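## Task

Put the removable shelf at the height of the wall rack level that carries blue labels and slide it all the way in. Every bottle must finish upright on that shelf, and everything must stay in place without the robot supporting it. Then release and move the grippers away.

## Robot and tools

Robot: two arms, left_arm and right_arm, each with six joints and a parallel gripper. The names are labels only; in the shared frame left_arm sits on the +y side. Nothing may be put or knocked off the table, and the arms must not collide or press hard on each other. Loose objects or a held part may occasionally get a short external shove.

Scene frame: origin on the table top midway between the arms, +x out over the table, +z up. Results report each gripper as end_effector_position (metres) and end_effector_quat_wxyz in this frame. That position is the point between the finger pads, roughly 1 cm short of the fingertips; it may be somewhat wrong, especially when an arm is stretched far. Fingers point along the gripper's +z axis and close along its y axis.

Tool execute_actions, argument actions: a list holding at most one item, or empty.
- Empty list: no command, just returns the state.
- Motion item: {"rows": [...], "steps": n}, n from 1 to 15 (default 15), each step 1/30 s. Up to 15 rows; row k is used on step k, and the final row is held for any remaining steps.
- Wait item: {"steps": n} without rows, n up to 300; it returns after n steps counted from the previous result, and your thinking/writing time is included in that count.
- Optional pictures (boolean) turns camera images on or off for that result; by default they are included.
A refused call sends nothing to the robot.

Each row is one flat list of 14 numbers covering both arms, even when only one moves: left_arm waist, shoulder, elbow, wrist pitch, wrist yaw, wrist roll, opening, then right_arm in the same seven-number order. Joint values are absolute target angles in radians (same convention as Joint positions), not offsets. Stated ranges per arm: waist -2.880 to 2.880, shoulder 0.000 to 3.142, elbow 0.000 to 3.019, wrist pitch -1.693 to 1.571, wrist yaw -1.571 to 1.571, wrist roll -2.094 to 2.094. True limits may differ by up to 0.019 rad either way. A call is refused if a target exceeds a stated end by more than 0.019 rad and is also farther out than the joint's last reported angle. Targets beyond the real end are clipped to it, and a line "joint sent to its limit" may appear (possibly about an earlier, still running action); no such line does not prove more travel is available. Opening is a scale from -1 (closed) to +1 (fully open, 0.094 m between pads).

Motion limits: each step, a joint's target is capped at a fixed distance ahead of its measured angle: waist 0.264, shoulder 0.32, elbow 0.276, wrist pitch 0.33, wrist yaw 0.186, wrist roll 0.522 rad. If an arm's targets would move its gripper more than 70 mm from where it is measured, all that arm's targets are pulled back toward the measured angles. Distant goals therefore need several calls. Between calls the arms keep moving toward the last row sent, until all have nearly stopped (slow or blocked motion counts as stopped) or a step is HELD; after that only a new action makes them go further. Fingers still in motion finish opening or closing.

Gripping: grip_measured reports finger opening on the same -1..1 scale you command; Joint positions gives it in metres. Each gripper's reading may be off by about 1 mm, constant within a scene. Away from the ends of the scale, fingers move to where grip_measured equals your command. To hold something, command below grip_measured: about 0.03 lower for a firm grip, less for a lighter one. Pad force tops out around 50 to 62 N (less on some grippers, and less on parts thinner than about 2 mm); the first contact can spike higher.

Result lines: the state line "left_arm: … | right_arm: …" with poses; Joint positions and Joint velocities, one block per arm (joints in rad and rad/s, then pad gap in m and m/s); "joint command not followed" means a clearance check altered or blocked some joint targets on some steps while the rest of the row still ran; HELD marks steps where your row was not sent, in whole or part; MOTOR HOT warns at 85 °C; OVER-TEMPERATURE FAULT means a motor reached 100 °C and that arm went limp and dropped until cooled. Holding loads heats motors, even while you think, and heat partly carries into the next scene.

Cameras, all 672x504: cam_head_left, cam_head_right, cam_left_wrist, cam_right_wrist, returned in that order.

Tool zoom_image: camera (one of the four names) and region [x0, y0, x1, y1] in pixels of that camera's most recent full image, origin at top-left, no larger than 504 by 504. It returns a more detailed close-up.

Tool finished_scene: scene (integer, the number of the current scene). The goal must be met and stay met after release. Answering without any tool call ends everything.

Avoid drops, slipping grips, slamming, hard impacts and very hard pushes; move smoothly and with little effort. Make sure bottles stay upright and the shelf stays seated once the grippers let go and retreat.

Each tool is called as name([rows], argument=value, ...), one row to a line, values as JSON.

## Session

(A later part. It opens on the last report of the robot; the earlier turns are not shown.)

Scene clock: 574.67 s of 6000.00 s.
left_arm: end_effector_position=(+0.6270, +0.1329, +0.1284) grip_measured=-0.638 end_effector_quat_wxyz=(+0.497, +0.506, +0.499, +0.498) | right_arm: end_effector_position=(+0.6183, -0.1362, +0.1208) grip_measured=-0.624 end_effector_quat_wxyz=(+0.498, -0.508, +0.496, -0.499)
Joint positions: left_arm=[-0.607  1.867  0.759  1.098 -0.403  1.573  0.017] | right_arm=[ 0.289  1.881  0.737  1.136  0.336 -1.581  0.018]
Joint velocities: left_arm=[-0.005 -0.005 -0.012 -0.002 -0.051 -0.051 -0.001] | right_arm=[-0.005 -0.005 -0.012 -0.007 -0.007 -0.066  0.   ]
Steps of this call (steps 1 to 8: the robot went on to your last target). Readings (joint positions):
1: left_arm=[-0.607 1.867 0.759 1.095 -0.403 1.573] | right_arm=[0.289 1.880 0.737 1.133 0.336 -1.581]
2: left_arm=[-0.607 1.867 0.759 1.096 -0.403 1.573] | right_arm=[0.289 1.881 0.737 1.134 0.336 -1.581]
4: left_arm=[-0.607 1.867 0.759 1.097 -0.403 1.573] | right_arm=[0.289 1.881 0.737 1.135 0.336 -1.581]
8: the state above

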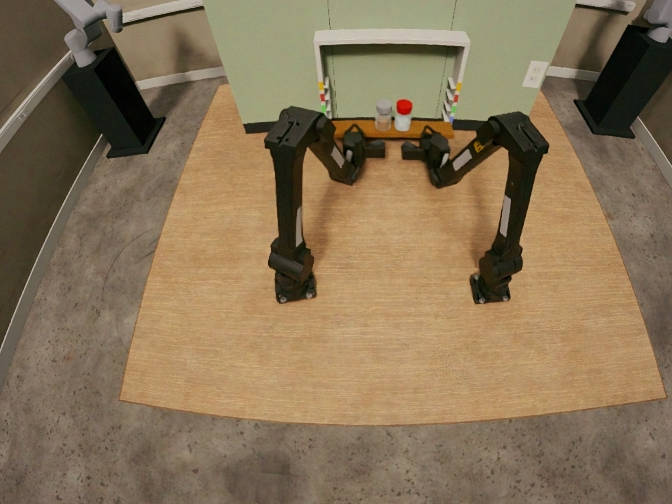

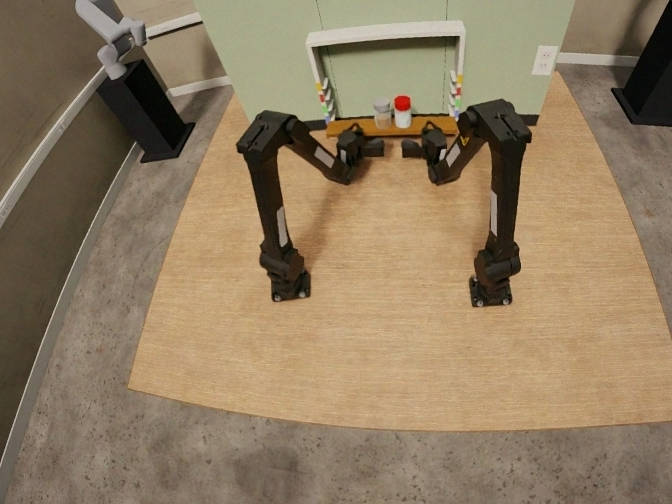

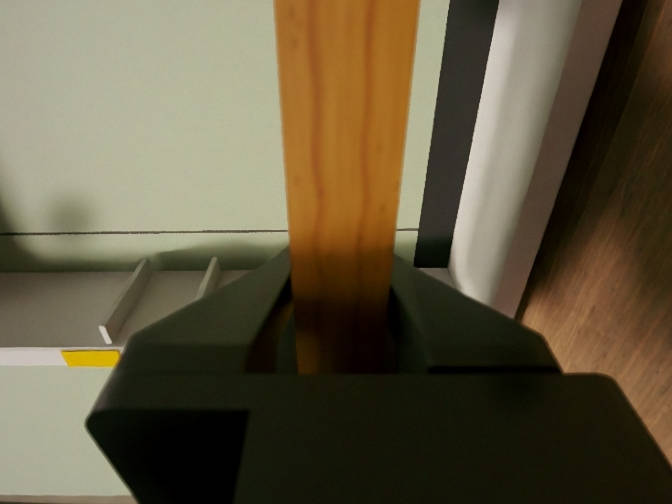

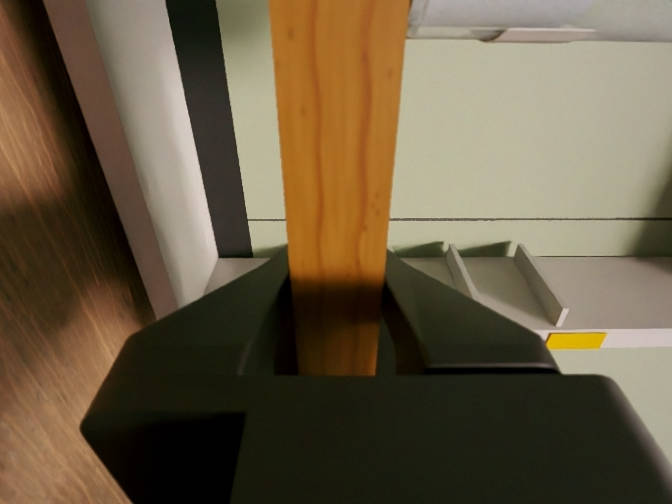

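execute_actions([
  {"rows": [
[-0.6030,1.8635,0.7790,1.1418,-0.4035,1.584,-0.68,0.2835,1.8758,0.7460,1.1789,0.3385,-1.588,-0.665],
[-0.6030,1.8635,0.7880,1.1394,-0.4035,1.584,-0.68,0.2835,1.8758,0.7570,1.1768,0.3385,-1.588,-0.665],
[-0.6030,1.8635,0.7970,1.1370,-0.4035,1.584,-0.68,0.2835,1.8758,0.7680,1.1747,0.3385,-1.588,-0.665],
[-0.6030,1.8635,0.8060,1.1346,-0.4035,1.584,-0.68,0.2835,1.8758,0.7790,1.1726,0.3385,-1.588,-0.665],
[-0.6030,1.8635,0.8140,1.1322,-0.4035,1.584,-0.68,0.2835,1.8758,0.7890,1.1705,0.3385,-1.588,-0.665],
[-0.6030,1.8635,0.8210,1.1298,-0.4035,1.584,-0.68,0.2835,1.8758,0.7975,1.1684,0.3385,-1.588,-0.665],
[-0.6030,1.8635,0.8270,1.1274,-0.4035,1.584,-0.68,0.2835,1.8758,0.8045,1.1663,0.3385,-1.588,-0.665],
[-0.6030,1.8635,0.8320,1.1250,-0.4035,1.584,-0.68,0.2835,1.8758,0.8105,1.1642,0.3385,-1.588,-0.665],
[-0.6030,1.8635,0.8365,1.1225,-0.4035,1.584,-0.68,0.2835,1.8758,0.8155,1.1621,0.3385,-1.588,-0.665],
[-0.6030,1.8635,0.8405,1.1200,-0.4035,1.584,-0.68,0.2835,1.8758,0.8200,1.1600,0.3385,-1.588,-0.665],
[-0.6030,1.8635,0.8440,1.1200,-0.4035,1.584,-0.68,0.2835,1.8758,0.8238,1.1600,0.3385,-1.588,-0.665],
[-0.6030,1.8635,0.8468,1.1200,-0.4035,1.584,-0.68,0.2835,1.8758,0.8268,1.1600,0.3385,-1.588,-0.665],
[-0.6030,1.8635,0.8489,1.1200,-0.4035,1.584,-0.68,0.2835,1.8758,0.8289,1.1600,0.3385,-1.588,-0.665],
[-0.6030,1.8635,0.8503,1.1200,-0.4035,1.584,-0.68,0.2835,1.8758,0.8303,1.1600,0.3385,-1.588,-0.665],
[-0.6030,1.8635,0.8510,1.1200,-0.4035,1.584,-0.68,0.2835,1.8758,0.8310,1.1600,0.3385,-1.588,-0.665]
], "steps": 15},
], pictures=false)

execute_actions([
  {"steps": 8},
], pictures=true)

Scene clock: 608.87 s of 6000.00 s.
left_arm: end_effector_position=(+0.6368, +0.1319, +0.1398) grip_measured=-0.638 end_effector_quat_wxyz=(+0.503, +0.497, +0.495, +0.505) | right_arm: end_effector_position=(+0.6280, -0.1362, +0.1317) grip_measured=-0.624 end_effector_quat_wxyz=(+0.504, -0.498, +0.493, -0.506)
Joint positions: left_arm=[-0.603  1.868  0.788  1.098 -0.405  1.581  0.017] | right_arm=[ 0.285  1.881  0.765  1.136  0.339 -1.584  0.018]
Joint velocities: left_arm=[ 0.015  0.015  0.09   0.002 -0.081 -0.095  0.   ] | right_arm=[-0.024 -0.005  0.085  0.007  0.007  0.007 -0.001]
Steps of this call (steps 1 to 15: the robot went on to your last target; steps 16 to 90: nothing new was sent; then 30.70 s passed at rest; steps 91 to 105: all 15 steps of this action). Readings (joint positions):
91: left_arm=[-0.607 1.867 0.759 1.098 -0.403 1.573] | right_arm=[0.289 1.881 0.737 1.136 0.336 -1.581]
92: left_arm=[-0.607 1.867 0.759 1.098 -0.403 1.573] | right_arm=[0.289 1.881 0.737 1.136 0.336 -1.581]
94: left_arm=[-0.607 1.867 0.759 1.098 -0.403 1.573] | right_arm=[0.289 1.881 0.737 1.136 0.336 -1.581]
98: left_arm=[-0.607 1.868 0.763 1.098 -0.403 1.574] | right_arm=[0.289 1.881 0.739 1.136 0.336 -1.581]
105: the state above

Scene clock: 609.13 s of 6000.00 s.
left_arm: end_effector_position=(+0.6383, +0.1317, +0.1417) grip_measured=-0.638 end_effector_quat_wxyz=(+0.504, +0.496, +0.494, +0.506) | right_arm: end_effector_position=(+0.6295, -0.1364, +0.1334) grip_measured=-0.624 end_effector_quat_wxyz=(+0.505, -0.496, +0.492, -0.507)
Joint positions: left_arm=[-0.602  1.868  0.792  1.098 -0.405  1.584  0.017] | right_arm=[ 0.283  1.881  0.769  1.136  0.339 -1.585  0.018]
Joint velocities: left_arm=[-0.015 -0.015 -0.007 -0.012 -0.051 -0.037  0.   ] | right_arm=[-0.015 -0.005 -0.012  0.012 -0.037  0.007 -0.   ]
Steps of this call (steps 1 to 8: the robot went on to your last target). Readings (joint positions):
1: left_arm=[-0.602 1.868 0.790 1.098 -0.405 1.583] | right_arm=[0.284 1.881 0.767 1.136 0.339 -1.585]
2: left_arm=[-0.602 1.868 0.792 1.098 -0.405 1.583] | right_arm=[0.283 1.881 0.768 1.136 0.339 -1.585]
4: left_arm=[-0.602 1.868 0.792 1.098 -0.405 1.583] | right_arm=[0.283 1.881 0.769 1.136 0.339 -1.585]
8: the state above

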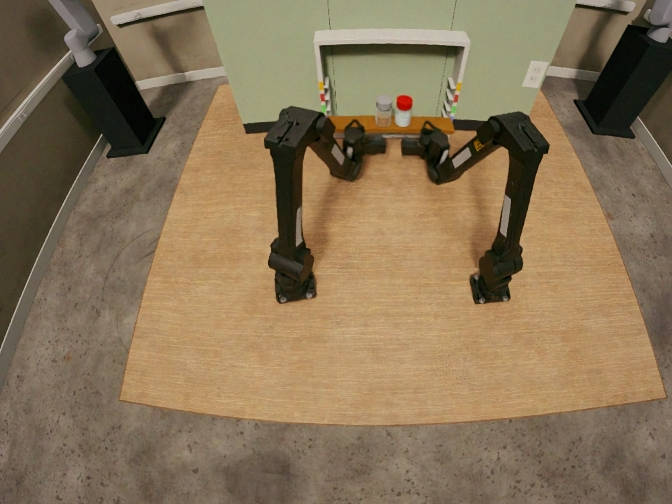

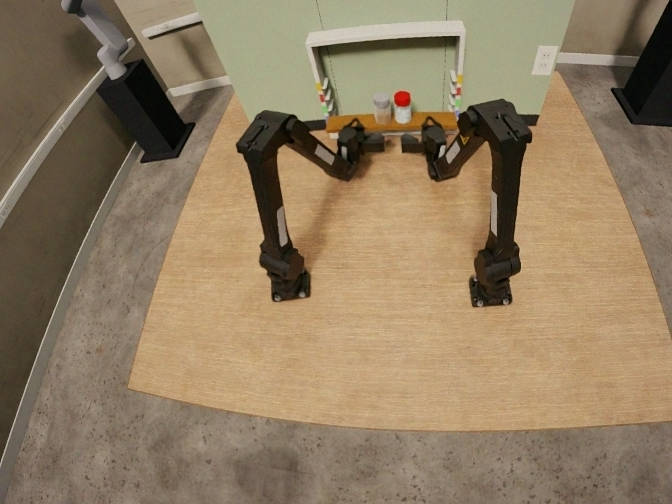

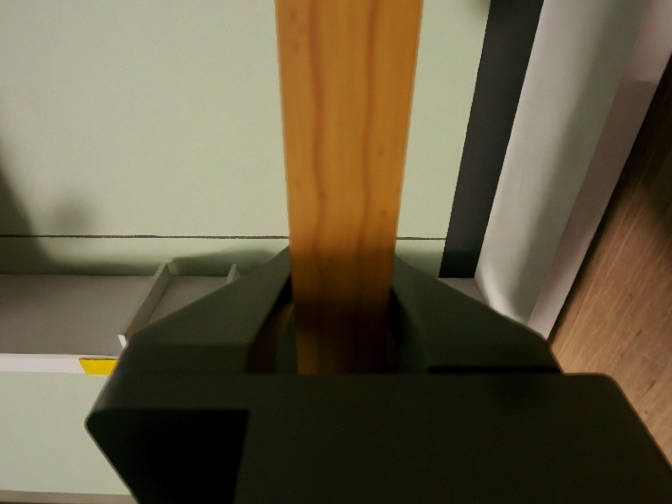

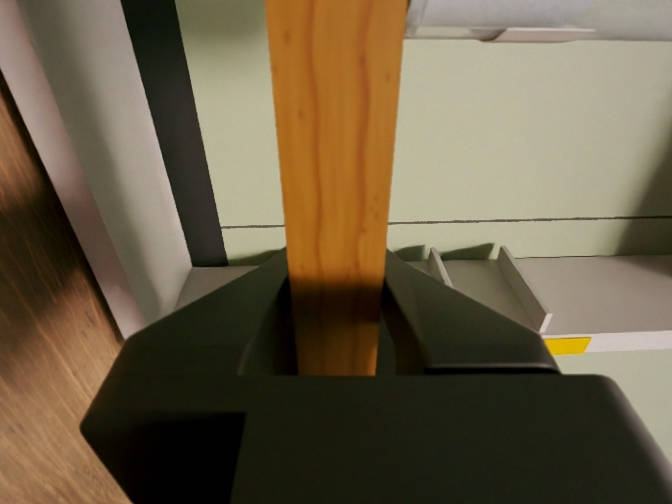

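execute_actions([
  {"rows": [
[-0.6012,1.8637,0.8513,1.1167,-0.4024,1.5839,-0.68,0.2810,1.8760,0.8313,1.1572,0.3378,-1.5879,-0.665],
[-0.5990,1.8641,0.8522,1.1130,-0.4012,1.5836,-0.68,0.2784,1.8764,0.8323,1.1537,0.3368,-1.5878,-0.665],
[-0.5967,1.8649,0.8536,1.1088,-0.3995,1.5831,-0.68,0.2755,1.8771,0.8339,1.1496,0.3355,-1.5875,-0.665],
[-0.5941,1.8659,0.8555,1.1042,-0.3977,1.5825,-0.68,0.2725,1.8780,0.8359,1.1451,0.3341,-1.5872,-0.665],
[-0.5931,1.8671,0.8577,1.1022,-0.3965,1.5818,-0.68,0.2717,1.8791,0.8384,1.1427,0.3331,-1.5868,-0.665],
[-0.5920,1.8685,0.8603,1.1000,-0.3951,1.5810,-0.68,0.2708,1.8804,0.8413,1.1398,0.3320,-1.5863,-0.665],
[-0.5907,1.8700,0.8631,1.0976,-0.3937,1.5801,-0.68,0.2699,1.8817,0.8444,1.1368,0.3307,-1.5857,-0.665],
[-0.5894,1.8716,0.8662,1.0950,-0.3921,1.5791,-0.68,0.2688,1.8832,0.8477,1.1335,0.3294,-1.5852,-0.665],
[-0.5880,1.8733,0.8693,1.0923,-0.3904,1.5780,-0.68,0.2677,1.8848,0.8512,1.1300,0.3280,-1.5846,-0.665],
[-0.5867,1.8751,0.8726,1.0895,-0.3888,1.5770,-0.68,0.2667,1.8864,0.8548,1.1265,0.3267,-1.5840,-0.665],
[-0.5853,1.8768,0.8758,1.0867,-0.3871,1.5760,-0.68,0.2656,1.8879,0.8583,1.1230,0.3253,-1.5834,-0.665],
[-0.5839,1.8785,0.8789,1.0840,-0.3854,1.5749,-0.68,0.2645,1.8895,0.8618,1.1195,0.3239,-1.5828,-0.665],
[-0.5826,1.8801,0.8820,1.0814,-0.3838,1.5739,-0.68,0.2634,1.8910,0.8651,1.1162,0.3226,-1.5823,-0.665],
[-0.5813,1.8816,0.8848,1.0790,-0.3824,1.5730,-0.68,0.2625,1.8923,0.8682,1.1132,0.3213,-1.5817,-0.665],
[-0.5802,1.8830,0.8874,1.0768,-0.3810,1.5722,-0.68,0.2616,1.8936,0.8711,1.1103,0.3202,-1.5813,-0.665]
], "steps": 15},
], pictures=false)

execute_actions([
  {"rows": [
[-0.5792,1.8842,0.8896,1.0748,-0.3798,1.5715,-0.68,0.2608,1.8947,0.8736,1.1079,0.3192,-1.5808,-0.665],
[-0.5784,1.8852,0.8915,1.0732,-0.3789,1.5709,-0.68,0.2602,1.8956,0.8756,1.1059,0.3184,-1.5805,-0.665],
[-0.5778,1.8860,0.8929,1.0720,-0.3781,1.5704,-0.68,0.2597,1.8963,0.8772,1.1043,0.3178,-1.5802,-0.665],
[-0.5774,1.8864,0.8938,1.0713,-0.3777,1.5701,-0.68,0.2594,1.8967,0.8782,1.1033,0.3174,-1.5801,-0.665],
[-0.5773,1.8866,0.8941,1.0710,-0.3775,1.5700,-0.68,0.2593,1.8969,0.8785,1.1030,0.3173,-1.5800,-0.665]
], "steps": 12},
], pictures=true)

Scene clock: 664.27 s of 6000.00 s.
left_arm: end_effector_position=(+0.6501, +0.1326, +0.1407) grip_measured=-0.638 end_effector_quat_wxyz=(+0.503, +0.499, +0.494, +0.505) | right_arm: end_effector_position=(+0.6415, -0.1363, +0.1325) grip_measured=-0.624 end_effector_quat_wxyz=(+0.503, -0.501, +0.493, -0.504)
Joint positions: left_arm=[-0.588  1.882  0.823  1.075 -0.387  1.584  0.017] | right_arm=[ 0.274  1.893  0.802  1.106  0.325 -1.585  0.018]
Joint velocities: left_arm=[ 0.044  0.054  0.1   -0.076 -0.051 -0.022 -0.001] | right_arm=[-0.024  0.054  0.061 -0.09  -0.066  0.037 -0.002]
Steps of this call (steps 1 to 15: the robot went on to your last target; steps 16 to 90: nothing new was sent; then 51.63 s passed at rest; steps 91 to 105: all 15 steps of this action). Readings (joint positions):
91: left_arm=[-0.602 1.868 0.792 1.098 -0.405 1.584] | right_arm=[0.283 1.881 0.769 1.136 0.339 -1.585]
92: left_arm=[-0.602 1.868 0.792 1.098 -0.405 1.584] | right_arm=[0.283 1.881 0.769 1.136 0.339 -1.585]
94: left_arm=[-0.601 1.868 0.792 1.098 -0.403 1.584] | right_arm=[0.283 1.881 0.769 1.136 0.338 -1.585]
98: left_arm=[-0.598 1.870 0.797 1.092 -0.399 1.584] | right_arm=[0.280 1.882 0.775 1.128 0.334 -1.585]
105: the state above

Scene clock: 664.67 s of 6000.00 s.
left_arm: end_effector_position=(+0.6546, +0.1331, +0.1392) grip_measured=-0.638 end_effector_quat_wxyz=(+0.501, +0.501, +0.494, +0.504) | right_arm: end_effector_position=(+0.6460, -0.1357, +0.1305) grip_measured=-0.624 end_effector_quat_wxyz=(+0.501, -0.503, +0.494, -0.502)
Joint positions: left_arm=[-0.584  1.888  0.834  1.064 -0.383  1.584  0.017] | right_arm=[ 0.271  1.9    0.815  1.092  0.321 -1.581  0.018]
Joint velocities: left_arm=[-0.015  0.015  0.012  0.017  0.022  0.007  0.   ] | right_arm=[-0.005 -0.015  0.007 -0.017  0.007 -0.081 -0.   ]
Steps of this call (steps 1 to 12: all 12 steps of this action). Readings (joint positions):
1: left_arm=[-0.587 1.883 0.826 1.072 -0.386 1.584] | right_arm=[0.273 1.895 0.805 1.103 0.324 -1.584]
2: left_arm=[-0.586 1.884 0.828 1.070 -0.385 1.584] | right_arm=[0.272 1.896 0.808 1.100 0.323 -1.584]
4: left_arm=[-0.585 1.887 0.832 1.067 -0.384 1.584] | right_arm=[0.271 1.898 0.812 1.096 0.321 -1.583]
8: left_arm=[-0.584 1.888 0.834 1.064 -0.383 1.584] | right_arm=[0.271 1.900 0.815 1.092 0.321 -1.581]
12: the state above

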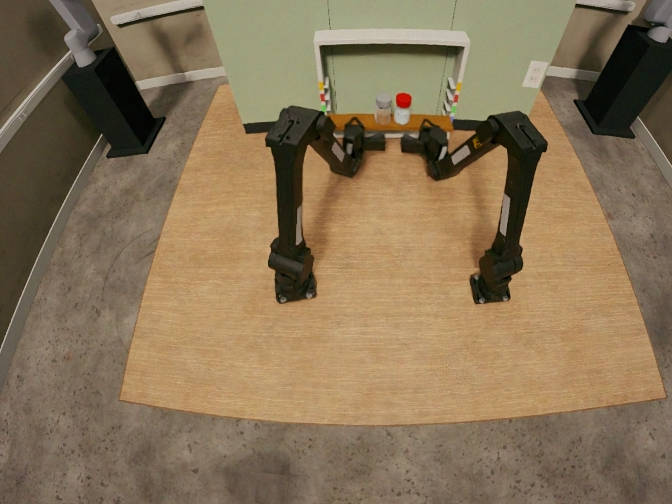

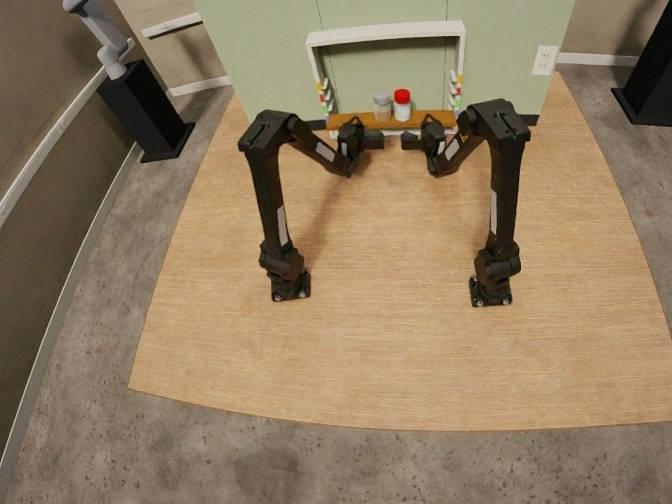

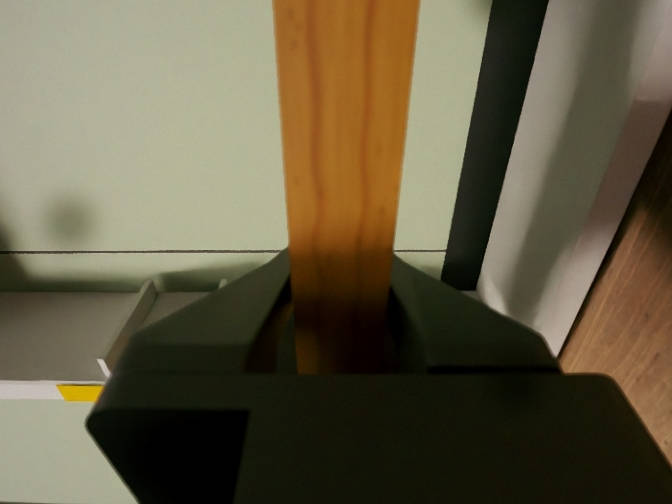

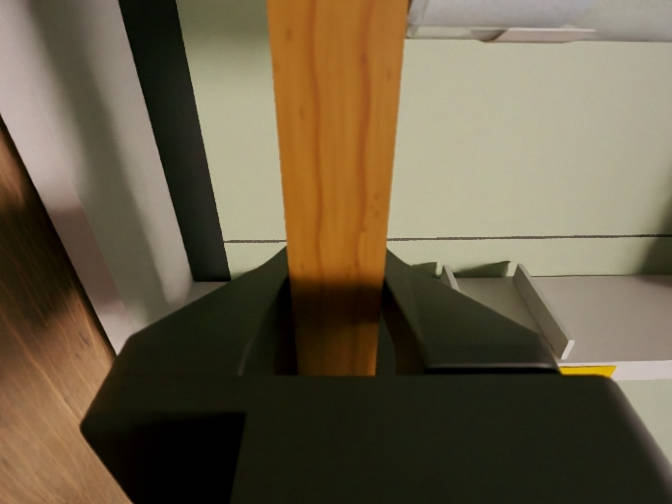

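zoom_image(camera="cam_head_left", region=[300, 75, 480, 155])

zoom_image(camera="cam_head_right", region=[300, 70, 480, 150])

Region (300, 75, 480, 155) of cam_head_left's 672x504 image, scaled by 2.800, with more detail than that image has.

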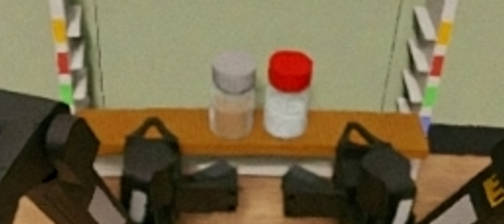

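Region (300, 70, 480, 150) of cam_head_right's 672x504 image, scaled by 2.800, with more detail than that image has.

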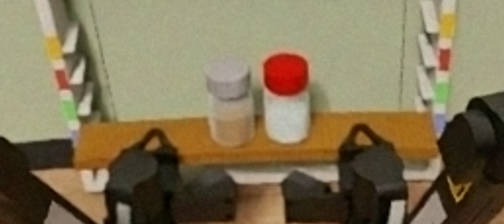

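execute_actions([
  {"rows": [
[-0.5772,1.8868,0.8946,1.0708,-0.3774,1.5700,-0.68,0.2592,1.8971,0.8790,1.1027,0.3172,-1.58,-0.665],
[-0.5768,1.8875,0.8959,1.0700,-0.3770,1.5699,-0.68,0.2589,1.8977,0.8803,1.1020,0.3169,-1.58,-0.665],
[-0.5762,1.8886,0.8981,1.0689,-0.3764,1.5698,-0.68,0.2583,1.8988,0.8825,1.1008,0.3164,-1.58,-0.665],
[-0.5754,1.8900,0.9010,1.0673,-0.3757,1.5697,-0.68,0.2576,1.9001,0.8855,1.0991,0.3157,-1.58,-0.665],
[-0.5745,1.8919,0.9047,1.0654,-0.3747,1.5695,-0.68,0.2567,1.9019,0.8892,1.0971,0.3149,-1.58,-0.665],
[-0.5733,1.8941,0.9090,1.0631,-0.3735,1.5693,-0.68,0.2557,1.9040,0.8936,1.0947,0.3139,-1.58,-0.665],
[-0.5720,1.8966,0.9140,1.0605,-0.3722,1.5691,-0.68,0.2545,1.9063,0.8987,1.0920,0.3128,-1.58,-0.665],
[-0.5705,1.8995,0.9196,1.0576,-0.3708,1.5689,-0.68,0.2532,1.9090,0.9043,1.0890,0.3115,-1.58,-0.665],
[-0.5689,1.9026,0.9258,1.0545,-0.3692,1.5686,-0.68,0.2517,1.9120,0.9106,1.0857,0.3101,-1.58,-0.665],
[-0.5672,1.9060,0.9324,1.0512,-0.3675,1.5683,-0.68,0.2502,1.9153,0.9173,1.0822,0.3087,-1.58,-0.665],
[-0.5653,1.9097,0.9394,1.0477,-0.3656,1.5680,-0.68,0.2486,1.9188,0.9244,1.0786,0.3071,-1.58,-0.665],
[-0.5634,1.9136,0.9469,1.0440,-0.3637,1.5677,-0.68,0.2469,1.9225,0.9320,1.0747,0.3055,-1.58,-0.665],
[-0.5614,1.9177,0.9547,1.0403,-0.3618,1.5673,-0.68,0.2452,1.9264,0.9399,1.0708,0.3038,-1.58,-0.665],
[-0.5594,1.9221,0.9628,1.0365,-0.3597,1.5670,-0.68,0.2434,1.9306,0.9482,1.0668,0.3020,-1.58,-0.665],
[-0.5573,1.9265,0.9712,1.0326,-0.3577,1.5666,-0.68,0.2416,1.9349,0.9566,1.0627,0.3002,-1.58,-0.665]
], "steps": 15},
], pictures=false)

execute_actions([
  {"rows": [
[-0.5552,1.9312,0.9798,1.0287,-0.3556,1.5662,-0.68,0.2397,1.9393,0.9653,1.0586,0.2984,-1.58,-0.665],
[-0.5530,1.9359,0.9885,1.0248,-0.3534,1.5659,-0.68,0.2379,1.9439,0.9742,1.0544,0.2966,-1.58,-0.665],
[-0.5509,1.9407,0.9972,1.0209,-0.3513,1.5655,-0.68,0.2361,1.9486,0.9831,1.0503,0.2947,-1.58,-0.665],
[-0.5488,1.9456,1.0061,1.0171,-0.3492,1.5651,-0.68,0.2342,1.9533,0.9920,1.0463,0.2929,-1.58,-0.665],
[-0.5467,1.9505,1.0149,1.0133,-0.3471,1.5648,-0.68,0.2325,1.9581,1.0010,1.0424,0.2911,-1.58,-0.665],
[-0.5446,1.9554,1.0236,1.0097,-0.3451,1.5644,-0.68,0.2307,1.9628,1.0099,1.0385,0.2893,-1.58,-0.665],
[-0.5426,1.9603,1.0322,1.0062,-0.3431,1.5640,-0.68,0.2290,1.9676,1.0186,1.0348,0.2876,-1.58,-0.665],
[-0.5406,1.9651,1.0406,1.0028,-0.3411,1.5637,-0.68,0.2274,1.9723,1.0272,1.0312,0.2859,-1.58,-0.665],
[-0.5388,1.9698,1.0488,0.9996,-0.3392,1.5633,-0.68,0.2258,1.9768,1.0355,1.0277,0.2843,-1.58,-0.665],
[-0.5370,1.9743,1.0567,0.9965,-0.3374,1.5630,-0.68,0.2243,1.9813,1.0435,1.0245,0.2827,-1.58,-0.665],
[-0.5353,1.9787,1.0642,0.9936,-0.3358,1.5627,-0.68,0.2229,1.9856,1.0512,1.0214,0.2813,-1.58,-0.665],
[-0.5337,1.9828,1.0712,0.9910,-0.3342,1.5624,-0.68,0.2216,1.9896,1.0584,1.0186,0.2799,-1.58,-0.665],
[-0.5322,1.9866,1.0778,0.9885,-0.3327,1.5621,-0.68,0.2204,1.9934,1.0651,1.0160,0.2786,-1.58,-0.665],
[-0.5309,1.9902,1.0839,0.9863,-0.3314,1.5619,-0.68,0.2193,1.9970,1.0712,1.0137,0.2774,-1.58,-0.665],
[-0.5297,1.9934,1.0893,0.9844,-0.3302,1.5617,-0.68,0.2184,2.0001,1.0768,1.0116,0.2764,-1.58,-0.665]
], "steps": 15},
], pictures=false)

execute_actions([
  {"rows": [
[-0.5286,1.9962,1.0941,0.9827,-0.3291,1.5615,-0.68,0.2175,2.0029,1.0816,1.0098,0.2755,-1.58,-0.665],
[-0.5277,1.9986,1.0981,0.9813,-0.3283,1.5613,-0.68,0.2168,2.0053,1.0857,1.0082,0.2747,-1.58,-0.665],
[-0.5270,2.0006,1.1013,0.9801,-0.3275,1.5612,-0.68,0.2163,2.0072,1.0890,1.0070,0.2741,-1.58,-0.665],
[-0.5265,2.0020,1.1037,0.9793,-0.3270,1.5611,-0.68,0.2158,2.0086,1.0915,1.0061,0.2737,-1.58,-0.665],
[-0.5262,2.0029,1.1052,0.9788,-0.3267,1.5610,-0.68,0.2156,2.0095,1.0930,1.0056,0.2734,-1.58,-0.665],
[-0.5261,2.0032,1.1057,0.9786,-0.3266,1.5610,-0.68,0.2155,2.0098,1.0935,1.0054,0.2733,-1.58,-0.665]
], "steps": 13},
], pictures=true)

Scene clock: 717.83 s of 6000.00 s.
left_arm: end_effector_position=(+0.6759, +0.1326, +0.1381) grip_measured=-0.638 end_effector_quat_wxyz=(+0.501, +0.502, +0.495, +0.503) | right_arm: end_effector_position=(+0.6673, -0.1364, +0.1296) grip_measured=-0.624 end_effector_quat_wxyz=(+0.501, -0.503, +0.495, -0.501)
Joint positions: left_arm=[-0.568  1.92   0.894  1.033 -0.366  1.583  0.017] | right_arm=[ 0.256  1.93   0.874  1.06   0.306 -1.58   0.018]
Joint velocities: left_arm=[ 0.034  0.122  0.217 -0.125  0.081 -0.066 -0.001] | right_arm=[-0.063  0.103  0.252 -0.129 -0.051 -0.022 -0.   ]
Steps of this call (steps 1 to 15: the robot went on to your last target; steps 16 to 90: nothing new was sent; then 49.67 s passed at rest; steps 91 to 105: all 15 steps of this action). Readings (joint positions):
91: left_arm=[-0.584 1.888 0.834 1.064 -0.383 1.584] | right_arm=[0.271 1.900 0.815 1.092 0.321 -1.581]
92: left_arm=[-0.584 1.888 0.834 1.064 -0.383 1.584] | right_arm=[0.270 1.900 0.815 1.092 0.321 -1.581]
94: left_arm=[-0.584 1.889 0.835 1.063 -0.383 1.584] | right_arm=[0.270 1.900 0.815 1.091 0.320 -1.581]
98: left_arm=[-0.581 1.895 0.847 1.056 -0.379 1.583] | right_arm=[0.267 1.906 0.826 1.084 0.317 -1.580]
105: the state above

Scene clock: 718.33 s of 6000.00 s.
left_arm: end_effector_position=(+0.7178, +0.1330, +0.1344) grip_measured=-0.638 end_effector_quat_wxyz=(+0.501, +0.501, +0.495, +0.502) | right_arm: end_effector_position=(+0.7091, -0.1366, +0.1260) grip_measured=-0.624 end_effector_quat_wxyz=(+0.501, -0.503, +0.495, -0.501)
Joint positions: left_arm=[-0.538  1.99   1.015  0.982 -0.337  1.58   0.017] | right_arm=[ 0.23   1.998  0.997  1.005  0.281 -1.58   0.018]
Joint velocities: left_arm=[ 0.044  0.093  0.159 -0.09   0.051  0.022 -0.001] | right_arm=[-0.044  0.103  0.183 -0.066 -0.11   0.037  0.   ]
Steps of this call (steps 1 to 15: all 15 steps of this action). Readings (joint positions):
1: left_arm=[-0.565 1.924 0.903 1.030 -0.364 1.583] | right_arm=[0.254 1.934 0.883 1.056 0.304 -1.580]
2: left_arm=[-0.563 1.929 0.911 1.026 -0.362 1.583] | right_arm=[0.252 1.938 0.891 1.052 0.302 -1.580]
4: left_arm=[-0.559 1.938 0.928 1.018 -0.357 1.582] | right_arm=[0.248 1.948 0.909 1.043 0.299 -1.580]
8: left_arm=[-0.551 1.958 0.963 1.003 -0.349 1.582] | right_arm=[0.241 1.967 0.944 1.027 0.291 -1.580]
15: the state above

Scene clock: 718.77 s of 6000.00 s.
left_arm: end_effector_position=(+0.7264, +0.1333, +0.1321) grip_measured=-0.638 end_effector_quat_wxyz=(+0.501, +0.501, +0.496, +0.502) | right_arm: end_effector_position=(+0.7177, -0.1367, +0.1240) grip_measured=-0.624 end_effector_quat_wxyz=(+0.500, -0.503, +0.496, -0.501)
Joint positions: left_arm=[-0.533  2.006  1.04   0.972 -0.331  1.579  0.017] | right_arm=[ 0.226  2.015  1.023  0.993  0.277 -1.58   0.018]
Joint velocities: left_arm=[-0.015  0.005 -0.007 -0.002 -0.007  0.066 -0.001] | right_arm=[-0.005  0.005  0.002  0.007  0.037 -0.022 -0.   ]
Steps of this call (steps 1 to 13: all 13 steps of this action). Readings (joint positions):
1: left_arm=[-0.537 1.993 1.021 0.980 -0.336 1.580] | right_arm=[0.229 2.002 1.003 1.002 0.280 -1.580]
2: left_arm=[-0.536 1.996 1.026 0.978 -0.334 1.580] | right_arm=[0.229 2.005 1.008 1.000 0.279 -1.580]
4: left_arm=[-0.534 2.002 1.034 0.975 -0.333 1.580] | right_arm=[0.227 2.010 1.017 0.996 0.278 -1.580]
8: left_arm=[-0.533 2.006 1.040 0.972 -0.331 1.579] | right_arm=[0.226 2.015 1.023 0.993 0.277 -1.580]
13: the state above

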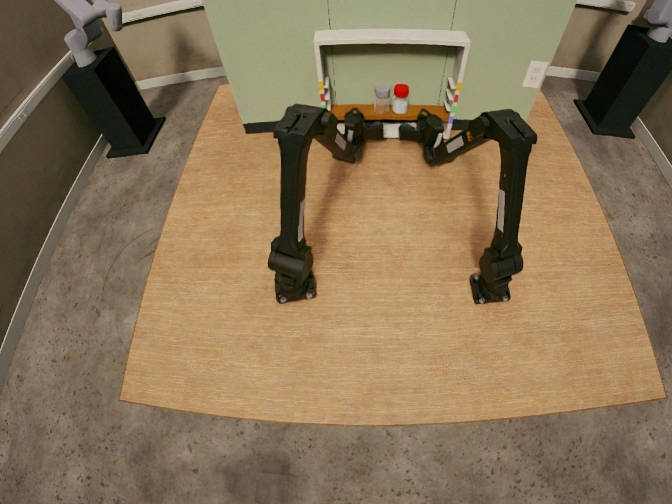

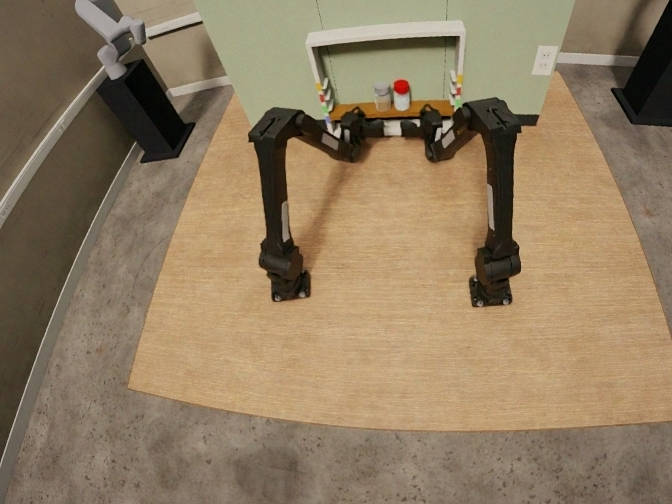

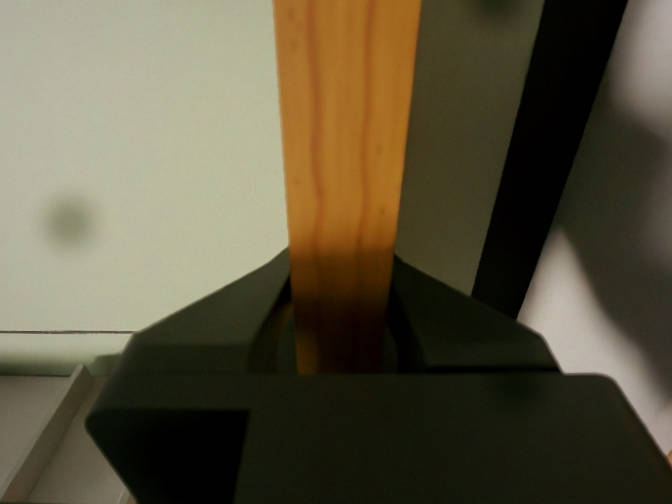

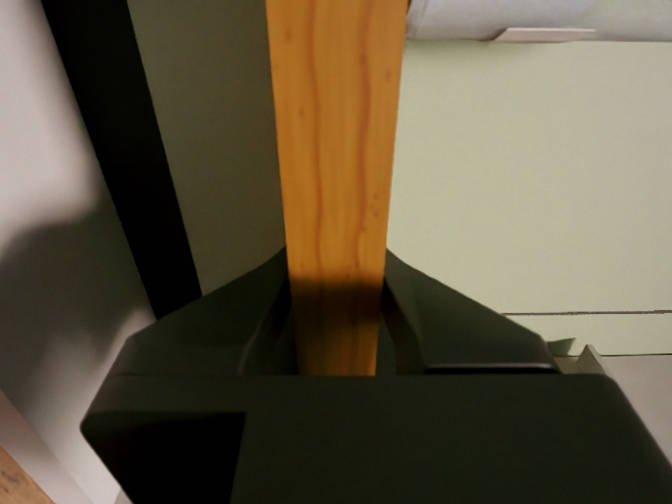

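execute_actions([
  {"rows": [
[-0.5261,2.0034,1.1058,0.9800,-0.3266,1.561,-0.68,0.2155,2.0100,1.0936,1.0059,0.2733,-1.58,-0.665],
[-0.5260,2.0038,1.1061,0.9815,-0.3265,1.561,-0.68,0.2154,2.0104,1.0939,1.0064,0.2732,-1.58,-0.665],
[-0.5259,2.0045,1.1066,0.9830,-0.3264,1.561,-0.68,0.2153,2.0111,1.0944,1.0069,0.2731,-1.58,-0.665],
[-0.5258,2.0055,1.1073,0.9845,-0.3263,1.561,-0.68,0.2152,2.0121,1.0951,1.0074,0.2730,-1.58,-0.665],
[-0.5256,2.0066,1.1080,0.9860,-0.3261,1.561,-0.68,0.2151,2.0132,1.0958,1.0080,0.2729,-1.58,-0.665],
[-0.5254,2.0080,1.1089,0.9870,-0.3259,1.561,-0.68,0.2149,2.0146,1.0967,1.0080,0.2727,-1.58,-0.665],
[-0.5252,2.0094,1.1099,0.9870,-0.3257,1.561,-0.68,0.2148,2.0160,1.0977,1.0080,0.2726,-1.58,-0.665],
[-0.5250,2.0109,1.1110,0.9870,-0.3255,1.561,-0.68,0.2146,2.0175,1.0988,1.0080,0.2724,-1.58,-0.665],
[-0.5248,2.0126,1.1121,0.9870,-0.3253,1.561,-0.68,0.2144,2.0192,1.0999,1.0080,0.2722,-1.58,-0.665],
[-0.5245,2.0142,1.1132,0.9870,-0.3250,1.561,-0.68,0.2142,2.0208,1.1010,1.0080,0.2720,-1.58,-0.665],
[-0.5243,2.0158,1.1143,0.9870,-0.3248,1.561,-0.68,0.2140,2.0224,1.1021,1.0080,0.2718,-1.58,-0.665],
[-0.5241,2.0175,1.1154,0.9870,-0.3246,1.561,-0.68,0.2138,2.0241,1.1032,1.0080,0.2716,-1.58,-0.665],
[-0.5239,2.0190,1.1165,0.9870,-0.3244,1.561,-0.68,0.2136,2.0256,1.1043,1.0080,0.2714,-1.58,-0.665],
[-0.5237,2.0204,1.1175,0.9870,-0.3242,1.561,-0.68,0.2135,2.0270,1.1053,1.0080,0.2713,-1.58,-0.665],
[-0.5235,2.0218,1.1184,0.9870,-0.3240,1.561,-0.68,0.2133,2.0284,1.1062,1.0080,0.2711,-1.58,-0.665]
], "steps": 15},
], pictures=false)

execute_actions([
  {"rows": [
[-0.5233,2.0229,1.1191,0.9870,-0.3238,1.561,-0.68,0.2132,2.0295,1.1069,1.0080,0.2710,-1.58,-0.665],
[-0.5232,2.0239,1.1198,0.9870,-0.3237,1.561,-0.68,0.2131,2.0305,1.1076,1.0080,0.2709,-1.58,-0.665],
[-0.5231,2.0246,1.1203,0.9870,-0.3236,1.561,-0.68,0.2130,2.0312,1.1081,1.0080,0.2708,-1.58,-0.665],
[-0.5230,2.0251,1.1206,0.9870,-0.3235,1.561,-0.68,0.2129,2.0317,1.1084,1.0080,0.2707,-1.58,-0.665],
[-0.5230,2.0256,1.1207,0.9870,-0.3235,1.561,-0.68,0.2129,2.0322,1.1085,1.0080,0.2707,-1.58,-0.665],
[-0.5230,2.0260,1.1207,0.9870,-0.3235,1.561,-0.68,0.2129,2.0326,1.1085,1.0080,0.2707,-1.58,-0.665],
[-0.5230,2.0264,1.1207,0.9870,-0.3235,1.561,-0.68,0.2129,2.0330,1.1085,1.0080,0.2707,-1.58,-0.665],
[-0.5230,2.0268,1.1207,0.9870,-0.3235,1.561,-0.68,0.2129,2.0334,1.1085,1.0080,0.2707,-1.58,-0.665],
[-0.5230,2.0272,1.1207,0.9870,-0.3235,1.561,-0.68,0.2129,2.0338,1.1085,1.0080,0.2707,-1.58,-0.665],
[-0.5230,2.0276,1.1207,0.9870,-0.3235,1.561,-0.68,0.2129,2.0342,1.1085,1.0080,0.2707,-1.58,-0.665],
[-0.5230,2.0280,1.1207,0.9870,-0.3235,1.561,-0.68,0.2129,2.0346,1.1085,1.0080,0.2707,-1.58,-0.665],
[-0.5230,2.0284,1.1207,0.9870,-0.3235,1.561,-0.68,0.2129,2.0350,1.1085,1.0080,0.2707,-1.58,-0.665],
[-0.5230,2.0288,1.1207,0.9870,-0.3235,1.561,-0.68,0.2129,2.0354,1.1085,1.0080,0.2707,-1.58,-0.665],
[-0.5230,2.0292,1.1207,0.9870,-0.3235,1.561,-0.68,0.2129,2.0358,1.1085,1.0080,0.2707,-1.58,-0.665],
[-0.5230,2.0296,1.1207,0.9870,-0.3235,1.561,-0.68,0.2129,2.0362,1.1085,1.0080,0.2707,-1.58,-0.665]
], "steps": 15},
], pictures=false)

execute_actions([
  {"rows": [
[-0.5230,2.0300,1.1207,0.9870,-0.3235,1.561,-0.68,0.2129,2.0366,1.1085,1.0080,0.2707,-1.58,-0.665],
[-0.5230,2.0304,1.1207,0.9870,-0.3235,1.561,-0.68,0.2129,2.0370,1.1085,1.0080,0.2707,-1.58,-0.665],
[-0.5230,2.0308,1.1207,0.9870,-0.3235,1.561,-0.68,0.2129,2.0374,1.1085,1.0080,0.2707,-1.58,-0.665],
[-0.5230,2.0312,1.1207,0.9870,-0.3235,1.561,-0.68,0.2129,2.0378,1.1085,1.0080,0.2707,-1.58,-0.665],
[-0.5230,2.0316,1.1207,0.9870,-0.3235,1.561,-0.68,0.2129,2.0382,1.1085,1.0080,0.2707,-1.58,-0.665]
], "steps": 10},
], pictures=false)

Scene clock: 753.10 s of 6000.00 s.
left_arm: end_effector_position=(+0.7299, +0.1332, +0.1271) grip_measured=-0.638 end_effector_quat_wxyz=(+0.500, +0.502, +0.497, +0.501) | right_arm: end_effector_position=(+0.7211, -0.1368, +0.1192) grip_measured=-0.624 end_effector_quat_wxyz=(+0.499, -0.504, +0.496, -0.500)
Joint positions: left_arm=[-0.531  2.021  1.051  0.972 -0.329  1.577  0.017] | right_arm=[ 0.224  2.029  1.034  0.993  0.275 -1.58   0.018]
Joint velocities: left_arm=[ 0.005  0.034  0.032 -0.007 -0.007  0.007 -0.   ] | right_arm=[-0.005  0.044  0.027  0.002 -0.022 -0.081  0.001]
Steps of this call (steps 1 to 15: the robot went on to your last target; steps 16 to 90: nothing new was sent; then 30.83 s passed at rest; steps 91 to 105: all 15 steps of this action). Readings (joint positions):
91: left_arm=[-0.533 2.006 1.040 0.972 -0.331 1.579] | right_arm=[0.226 2.015 1.023 0.993 0.277 -1.580]
92: left_arm=[-0.533 2.006 1.040 0.972 -0.331 1.579] | right_arm=[0.226 2.015 1.023 0.993 0.277 -1.580]
94: left_arm=[-0.533 2.006 1.040 0.972 -0.331 1.579] | right_arm=[0.226 2.015 1.023 0.993 0.277 -1.580]
98: left_arm=[-0.533 2.009 1.042 0.972 -0.331 1.578] | right_arm=[0.226 2.016 1.024 0.993 0.277 -1.580]
105: the state above

Scene clock: 753.60 s of 6000.00 s.
left_arm: end_effector_position=(+0.7316, +0.1332, +0.1243) grip_measured=-0.638 end_effector_quat_wxyz=(+0.500, +0.502, +0.498, +0.500) | right_arm: end_effector_position=(+0.7227, -0.1367, +0.1176) grip_measured=-0.624 end_effector_quat_wxyz=(+0.498, -0.505, +0.496, -0.500)
Joint positions: left_arm=[-0.53   2.029  1.056  0.972 -0.328  1.574  0.017] | right_arm=[ 0.223  2.035  1.039  0.993  0.275 -1.581  0.018]
Joint velocities: left_arm=[ 0.005  0.015 -0.012  0.012 -0.037  0.051  0.001] | right_arm=[ 0.015 -0.005  0.002  0.002 -0.051 -0.022 -0.001]
Steps of this call (steps 1 to 15: all 15 steps of this action). Readings (joint positions):
1: left_arm=[-0.531 2.023 1.052 0.972 -0.329 1.577] | right_arm=[0.224 2.030 1.035 0.993 0.275 -1.580]
2: left_arm=[-0.530 2.024 1.053 0.972 -0.329 1.577] | right_arm=[0.224 2.032 1.035 0.993 0.275 -1.580]
4: left_arm=[-0.530 2.027 1.054 0.972 -0.329 1.575] | right_arm=[0.224 2.033 1.037 0.993 0.275 -1.580]
8: left_arm=[-0.530 2.027 1.055 0.972 -0.328 1.574] | right_arm=[0.223 2.034 1.038 0.993 0.275 -1.581]
15: the state above

Scene clock: 753.93 s of 6000.00 s.
left_arm: end_effector_position=(+0.7318, +0.1331, +0.1242) grip_measured=-0.638 end_effector_quat_wxyz=(+0.500, +0.502, +0.498, +0.500) | right_arm: end_effector_position=(+0.7231, -0.1366, +0.1173) grip_measured=-0.624 end_effector_quat_wxyz=(+0.498, -0.505, +0.496, -0.500)
Joint positions: left_arm=[-0.53   2.029  1.057  0.972 -0.328  1.574  0.017] | right_arm=[ 0.223  2.036  1.04   0.993  0.275 -1.581  0.018]
Joint velocities: left_arm=[-0.015 -0.024 -0.002 -0.012  0.007 -0.022  0.   ] | right_arm=[ 0.005  0.005 -0.002 -0.012 -0.051 -0.037 -0.   ]
Steps of this call (steps 1 to 10: all 10 steps of this action). Readings (joint positions):
1: left_arm=[-0.530 2.029 1.056 0.972 -0.328 1.574] | right_arm=[0.223 2.035 1.039 0.993 0.275 -1.581]
2: left_arm=[-0.530 2.029 1.056 0.972 -0.328 1.574] | right_arm=[0.223 2.035 1.039 0.993 0.275 -1.581]
4: left_arm=[-0.530 2.029 1.057 0.972 -0.328 1.574] | right_arm=[0.223 2.035 1.039 0.993 0.275 -1.581]
8: left_arm=[-0.530 2.029 1.057 0.972 -0.328 1.574] | right_arm=[0.223 2.035 1.040 0.993 0.275 -1.581]
10: the state above

execute_actions(actions=[])

Scene clock: 764.70 s of 6000.00 s.
left_arm: end_effector_position=(+0.7318, +0.1331, +0.1242) grip_measured=-0.638 end_effector_quat_wxyz=(+0.500, +0.502, +0.498, +0.500) | right_arm: end_effector_position=(+0.7231, -0.1366, +0.1173) grip_measured=-0.624 end_effector_quat_wxyz=(+0.498, -0.505, +0.496, -0.500)
Joint positions: left_arm=[-0.53   2.029  1.057  0.972 -0.328  1.574  0.017] | right_arm=[ 0.223  2.036  1.04   0.993  0.275 -1.581  0.018]
Joint velocities: left_arm=[-0.015 -0.015  0.007  0.012  0.051 -0.037 -0.   ] | right_arm=[-0.005 -0.005  0.032 -0.002 -0.051 -0.007 -0.001]
Steps of this call (steps 1 to 15: the robot went on to your last target; steps 16 to 90: nothing new was sent; then 7.77 s passed at rest). Readings (joint positions):
1: left_arm=[-0.530 2.029 1.057 0.972 -0.328 1.574] | right_arm=[0.223 2.036 1.040 0.993 0.275 -1.581]
2: left_arm=[-0.530 2.029 1.057 0.972 -0.328 1.574] | right_arm=[0.223 2.036 1.040 0.993 0.275 -1.581]
4: left_arm=[-0.530 2.029 1.057 0.972 -0.328 1.574] | right_arm=[0.223 2.036 1.040 0.993 0.275 -1.581]
8: left_arm=[-0.530 2.029 1.057 0.972 -0.328 1.574] | right_arm=[0.223 2.036 1.040 0.993 0.275 -1.581]
90: the state above
All arms were judged still, so your last target was given up. Only a new action makes them travel on or press farther. Fingers that are still opening or closing keep moving.

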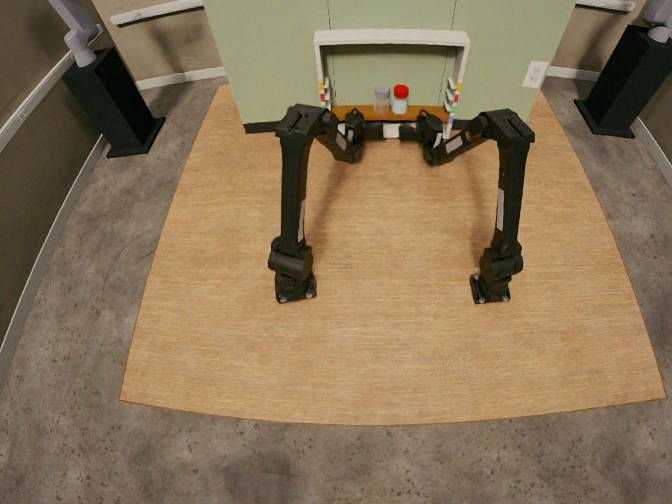

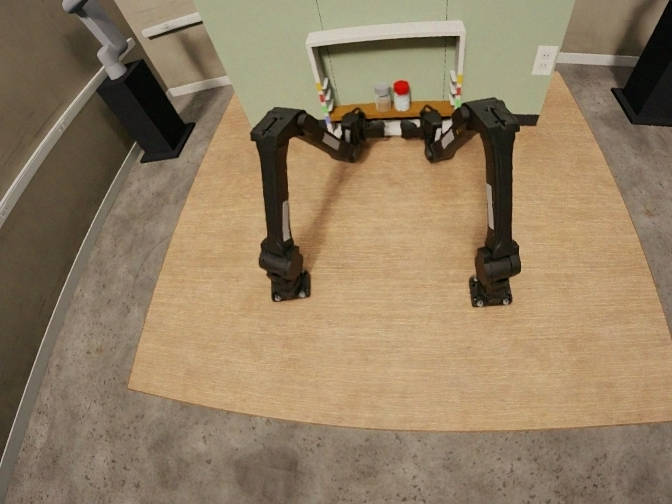

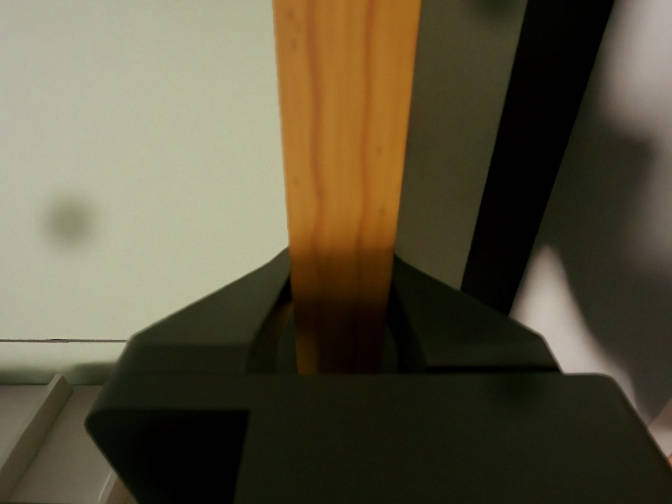

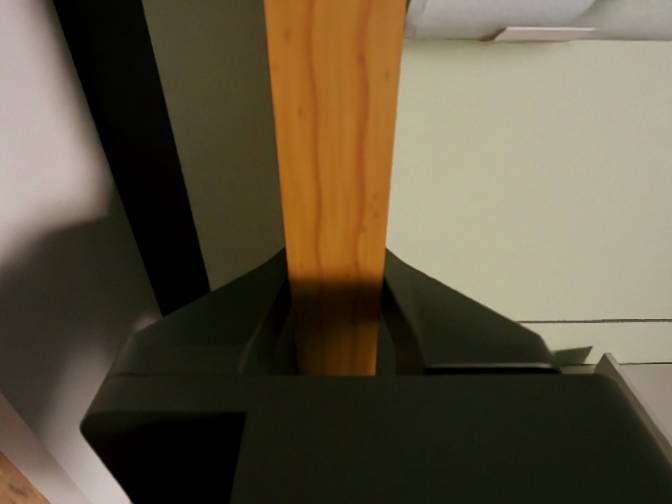

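zoom_image(camera="cam_head_left", region=[290, 20, 490, 170])

Region (290, 20, 490, 170) of cam_head_left's 672x504 image, scaled by 2.520, with more detail than that image has; it fills the top 378 rows of this view, and the rest is white.

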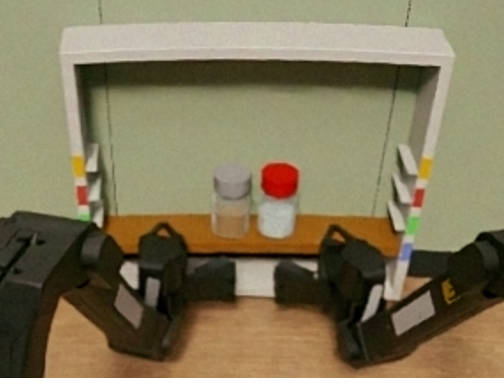

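execute_actions([
  {"rows": [
[-0.5230,2.0317,1.1209,0.9870,-0.3235,1.561,-0.68, 0.2129,2.0383,1.1087,1.0080,0.2707,-1.58,-0.665],
[-0.5229,2.0320,1.1213,0.9868,-0.3234,1.561,-0.68, 0.2128,2.0386,1.1091,1.0078,0.2706,-1.58,-0.665],
[-0.5227,2.0324,1.1219,0.9866,-0.3232,1.561,-0.68, 0.2127,2.0390,1.1097,1.0076,0.2705,-1.58,-0.665],
[-0.5226,2.0330,1.1228,0.9863,-0.3231,1.561,-0.68, 0.2126,2.0396,1.1106,1.0073,0.2704,-1.58,-0.665],
[-0.5224,2.0337,1.1238,0.9860,-0.3229,1.561,-0.68, 0.2124,2.0403,1.1116,1.0070,0.2702,-1.58,-0.665],
[-0.5221,2.0344,1.1249,0.9856,-0.3226,1.561,-0.68, 0.2122,2.0410,1.1127,1.0066,0.2700,-1.58,-0.665],
[-0.5219,2.0352,1.1261,0.9852,-0.3224,1.561,-0.68, 0.2120,2.0418,1.1139,1.0062,0.2698,-1.58,-0.665],
[-0.5216,2.0360,1.1273,0.9848,-0.3221,1.561,-0.68, 0.2118,2.0426,1.1151,1.0058,0.2696,-1.58,-0.665],
[-0.5214,2.0368,1.1285,0.9844,-0.3219,1.561,-0.68, 0.2116,2.0434,1.1163,1.0054,0.2694,-1.58,-0.665],
[-0.5211,2.0375,1.1296,0.9840,-0.3216,1.561,-0.68, 0.2114,2.0441,1.1174,1.0050,0.2692,-1.58,-0.665],
[-0.5209,2.0382,1.1306,0.9837,-0.3214,1.561,-0.68, 0.2112,2.0448,1.1184,1.0047,0.2690,-1.58,-0.665],
[-0.5208,2.0388,1.1315,0.9834,-0.3213,1.561,-0.68, 0.2111,2.0454,1.1193,1.0044,0.2689,-1.58,-0.665],
[-0.5206,2.0392,1.1321,0.9832,-0.3211,1.561,-0.68, 0.2110,2.0458,1.1199,1.0042,0.2688,-1.58,-0.665],
[-0.5205,2.0395,1.1325,0.9830,-0.3210,1.561,-0.68, 0.2109,2.0461,1.1203,1.0040,0.2687,-1.58,-0.665],
[-0.5205,2.0396,1.1327,0.9830,-0.3210,1.561,-0.68, 0.2109,2.0462,1.1205,1.0040,0.2687,-1.58,-0.665]
], "steps": 15},
], pictures=false)

execute_actions([
  {"steps": 10},
], pictures=false)

Scene clock: 788.50 s of 6000.00 s.
left_arm: end_effector_position=(+0.7357, +0.1332, +0.1241) grip_measured=-0.638 end_effector_quat_wxyz=(+0.501, +0.501, +0.498, +0.500) | right_arm: end_effector_position=(+0.7269, -0.1369, +0.1174) grip_measured=-0.624 end_effector_quat_wxyz=(+0.499, -0.503, +0.496, -0.502)
Joint positions: left_arm=[-0.527  2.037  1.069  0.972 -0.326  1.574  0.017] | right_arm=[ 0.221  2.043  1.052  0.993  0.273 -1.581  0.018]
Joint velocities: left_arm=[ 0.015  0.005  0.022  0.007 -0.022  0.051  0.   ] | right_arm=[-0.005  0.024  0.022 -0.022  0.037 -0.007  0.001]
Steps of this call (steps 1 to 90: nothing new was sent; then 20.30 s passed at rest; steps 91 to 105: all 15 steps of this action). Readings (joint positions):
91: left_arm=[-0.530 2.029 1.057 0.972 -0.328 1.574] | right_arm=[0.223 2.036 1.040 0.993 0.275 -1.581]
92: left_arm=[-0.530 2.030 1.057 0.972 -0.328 1.574] | right_arm=[0.223 2.036 1.040 0.993 0.275 -1.581]
94: left_arm=[-0.530 2.030 1.057 0.972 -0.328 1.574] | right_arm=[0.223 2.036 1.040 0.993 0.275 -1.581]
98: left_arm=[-0.529 2.032 1.061 0.972 -0.328 1.574] | right_arm=[0.222 2.038 1.043 0.993 0.275 -1.581]
105: the state above

Scene clock: 788.83 s of 6000.00 s.
left_arm: end_effector_position=(+0.7358, +0.1331, +0.1240) grip_measured=-0.638 end_effector_quat_wxyz=(+0.501, +0.501, +0.498, +0.500) | right_arm: end_effector_position=(+0.7271, -0.1369, +0.1174) grip_measured=-0.624 end_effector_quat_wxyz=(+0.499, -0.503, +0.496, -0.502)
Joint positions: left_arm=[-0.527  2.038  1.069  0.972 -0.326  1.574  0.017] | right_arm=[ 0.221  2.044  1.052  0.993  0.273 -1.581  0.018]
Joint velocities: left_arm=[ 0.005 -0.024 -0.002 -0.002 -0.022  0.007 -0.001] | right_arm=[-0.005 -0.005  0.002 -0.002 -0.051  0.007 -0.   ]
Steps of this call (steps 1 to 10: the robot went on to your last target). Readings (joint positions):
1: left_arm=[-0.527 2.038 1.069 0.972 -0.326 1.574] | right_arm=[0.221 2.044 1.052 0.993 0.273 -1.581]
2: left_arm=[-0.527 2.038 1.069 0.972 -0.326 1.574] | right_arm=[0.221 2.044 1.052 0.993 0.273 -1.581]
4: left_arm=[-0.527 2.038 1.069 0.972 -0.326 1.574] | right_arm=[0.221 2.044 1.052 0.993 0.273 -1.581]
8: left_arm=[-0.527 2.038 1.069 0.972 -0.326 1.574] | right_arm=[0.221 2.044 1.052 0.993 0.273 -1.581]
10: the state above


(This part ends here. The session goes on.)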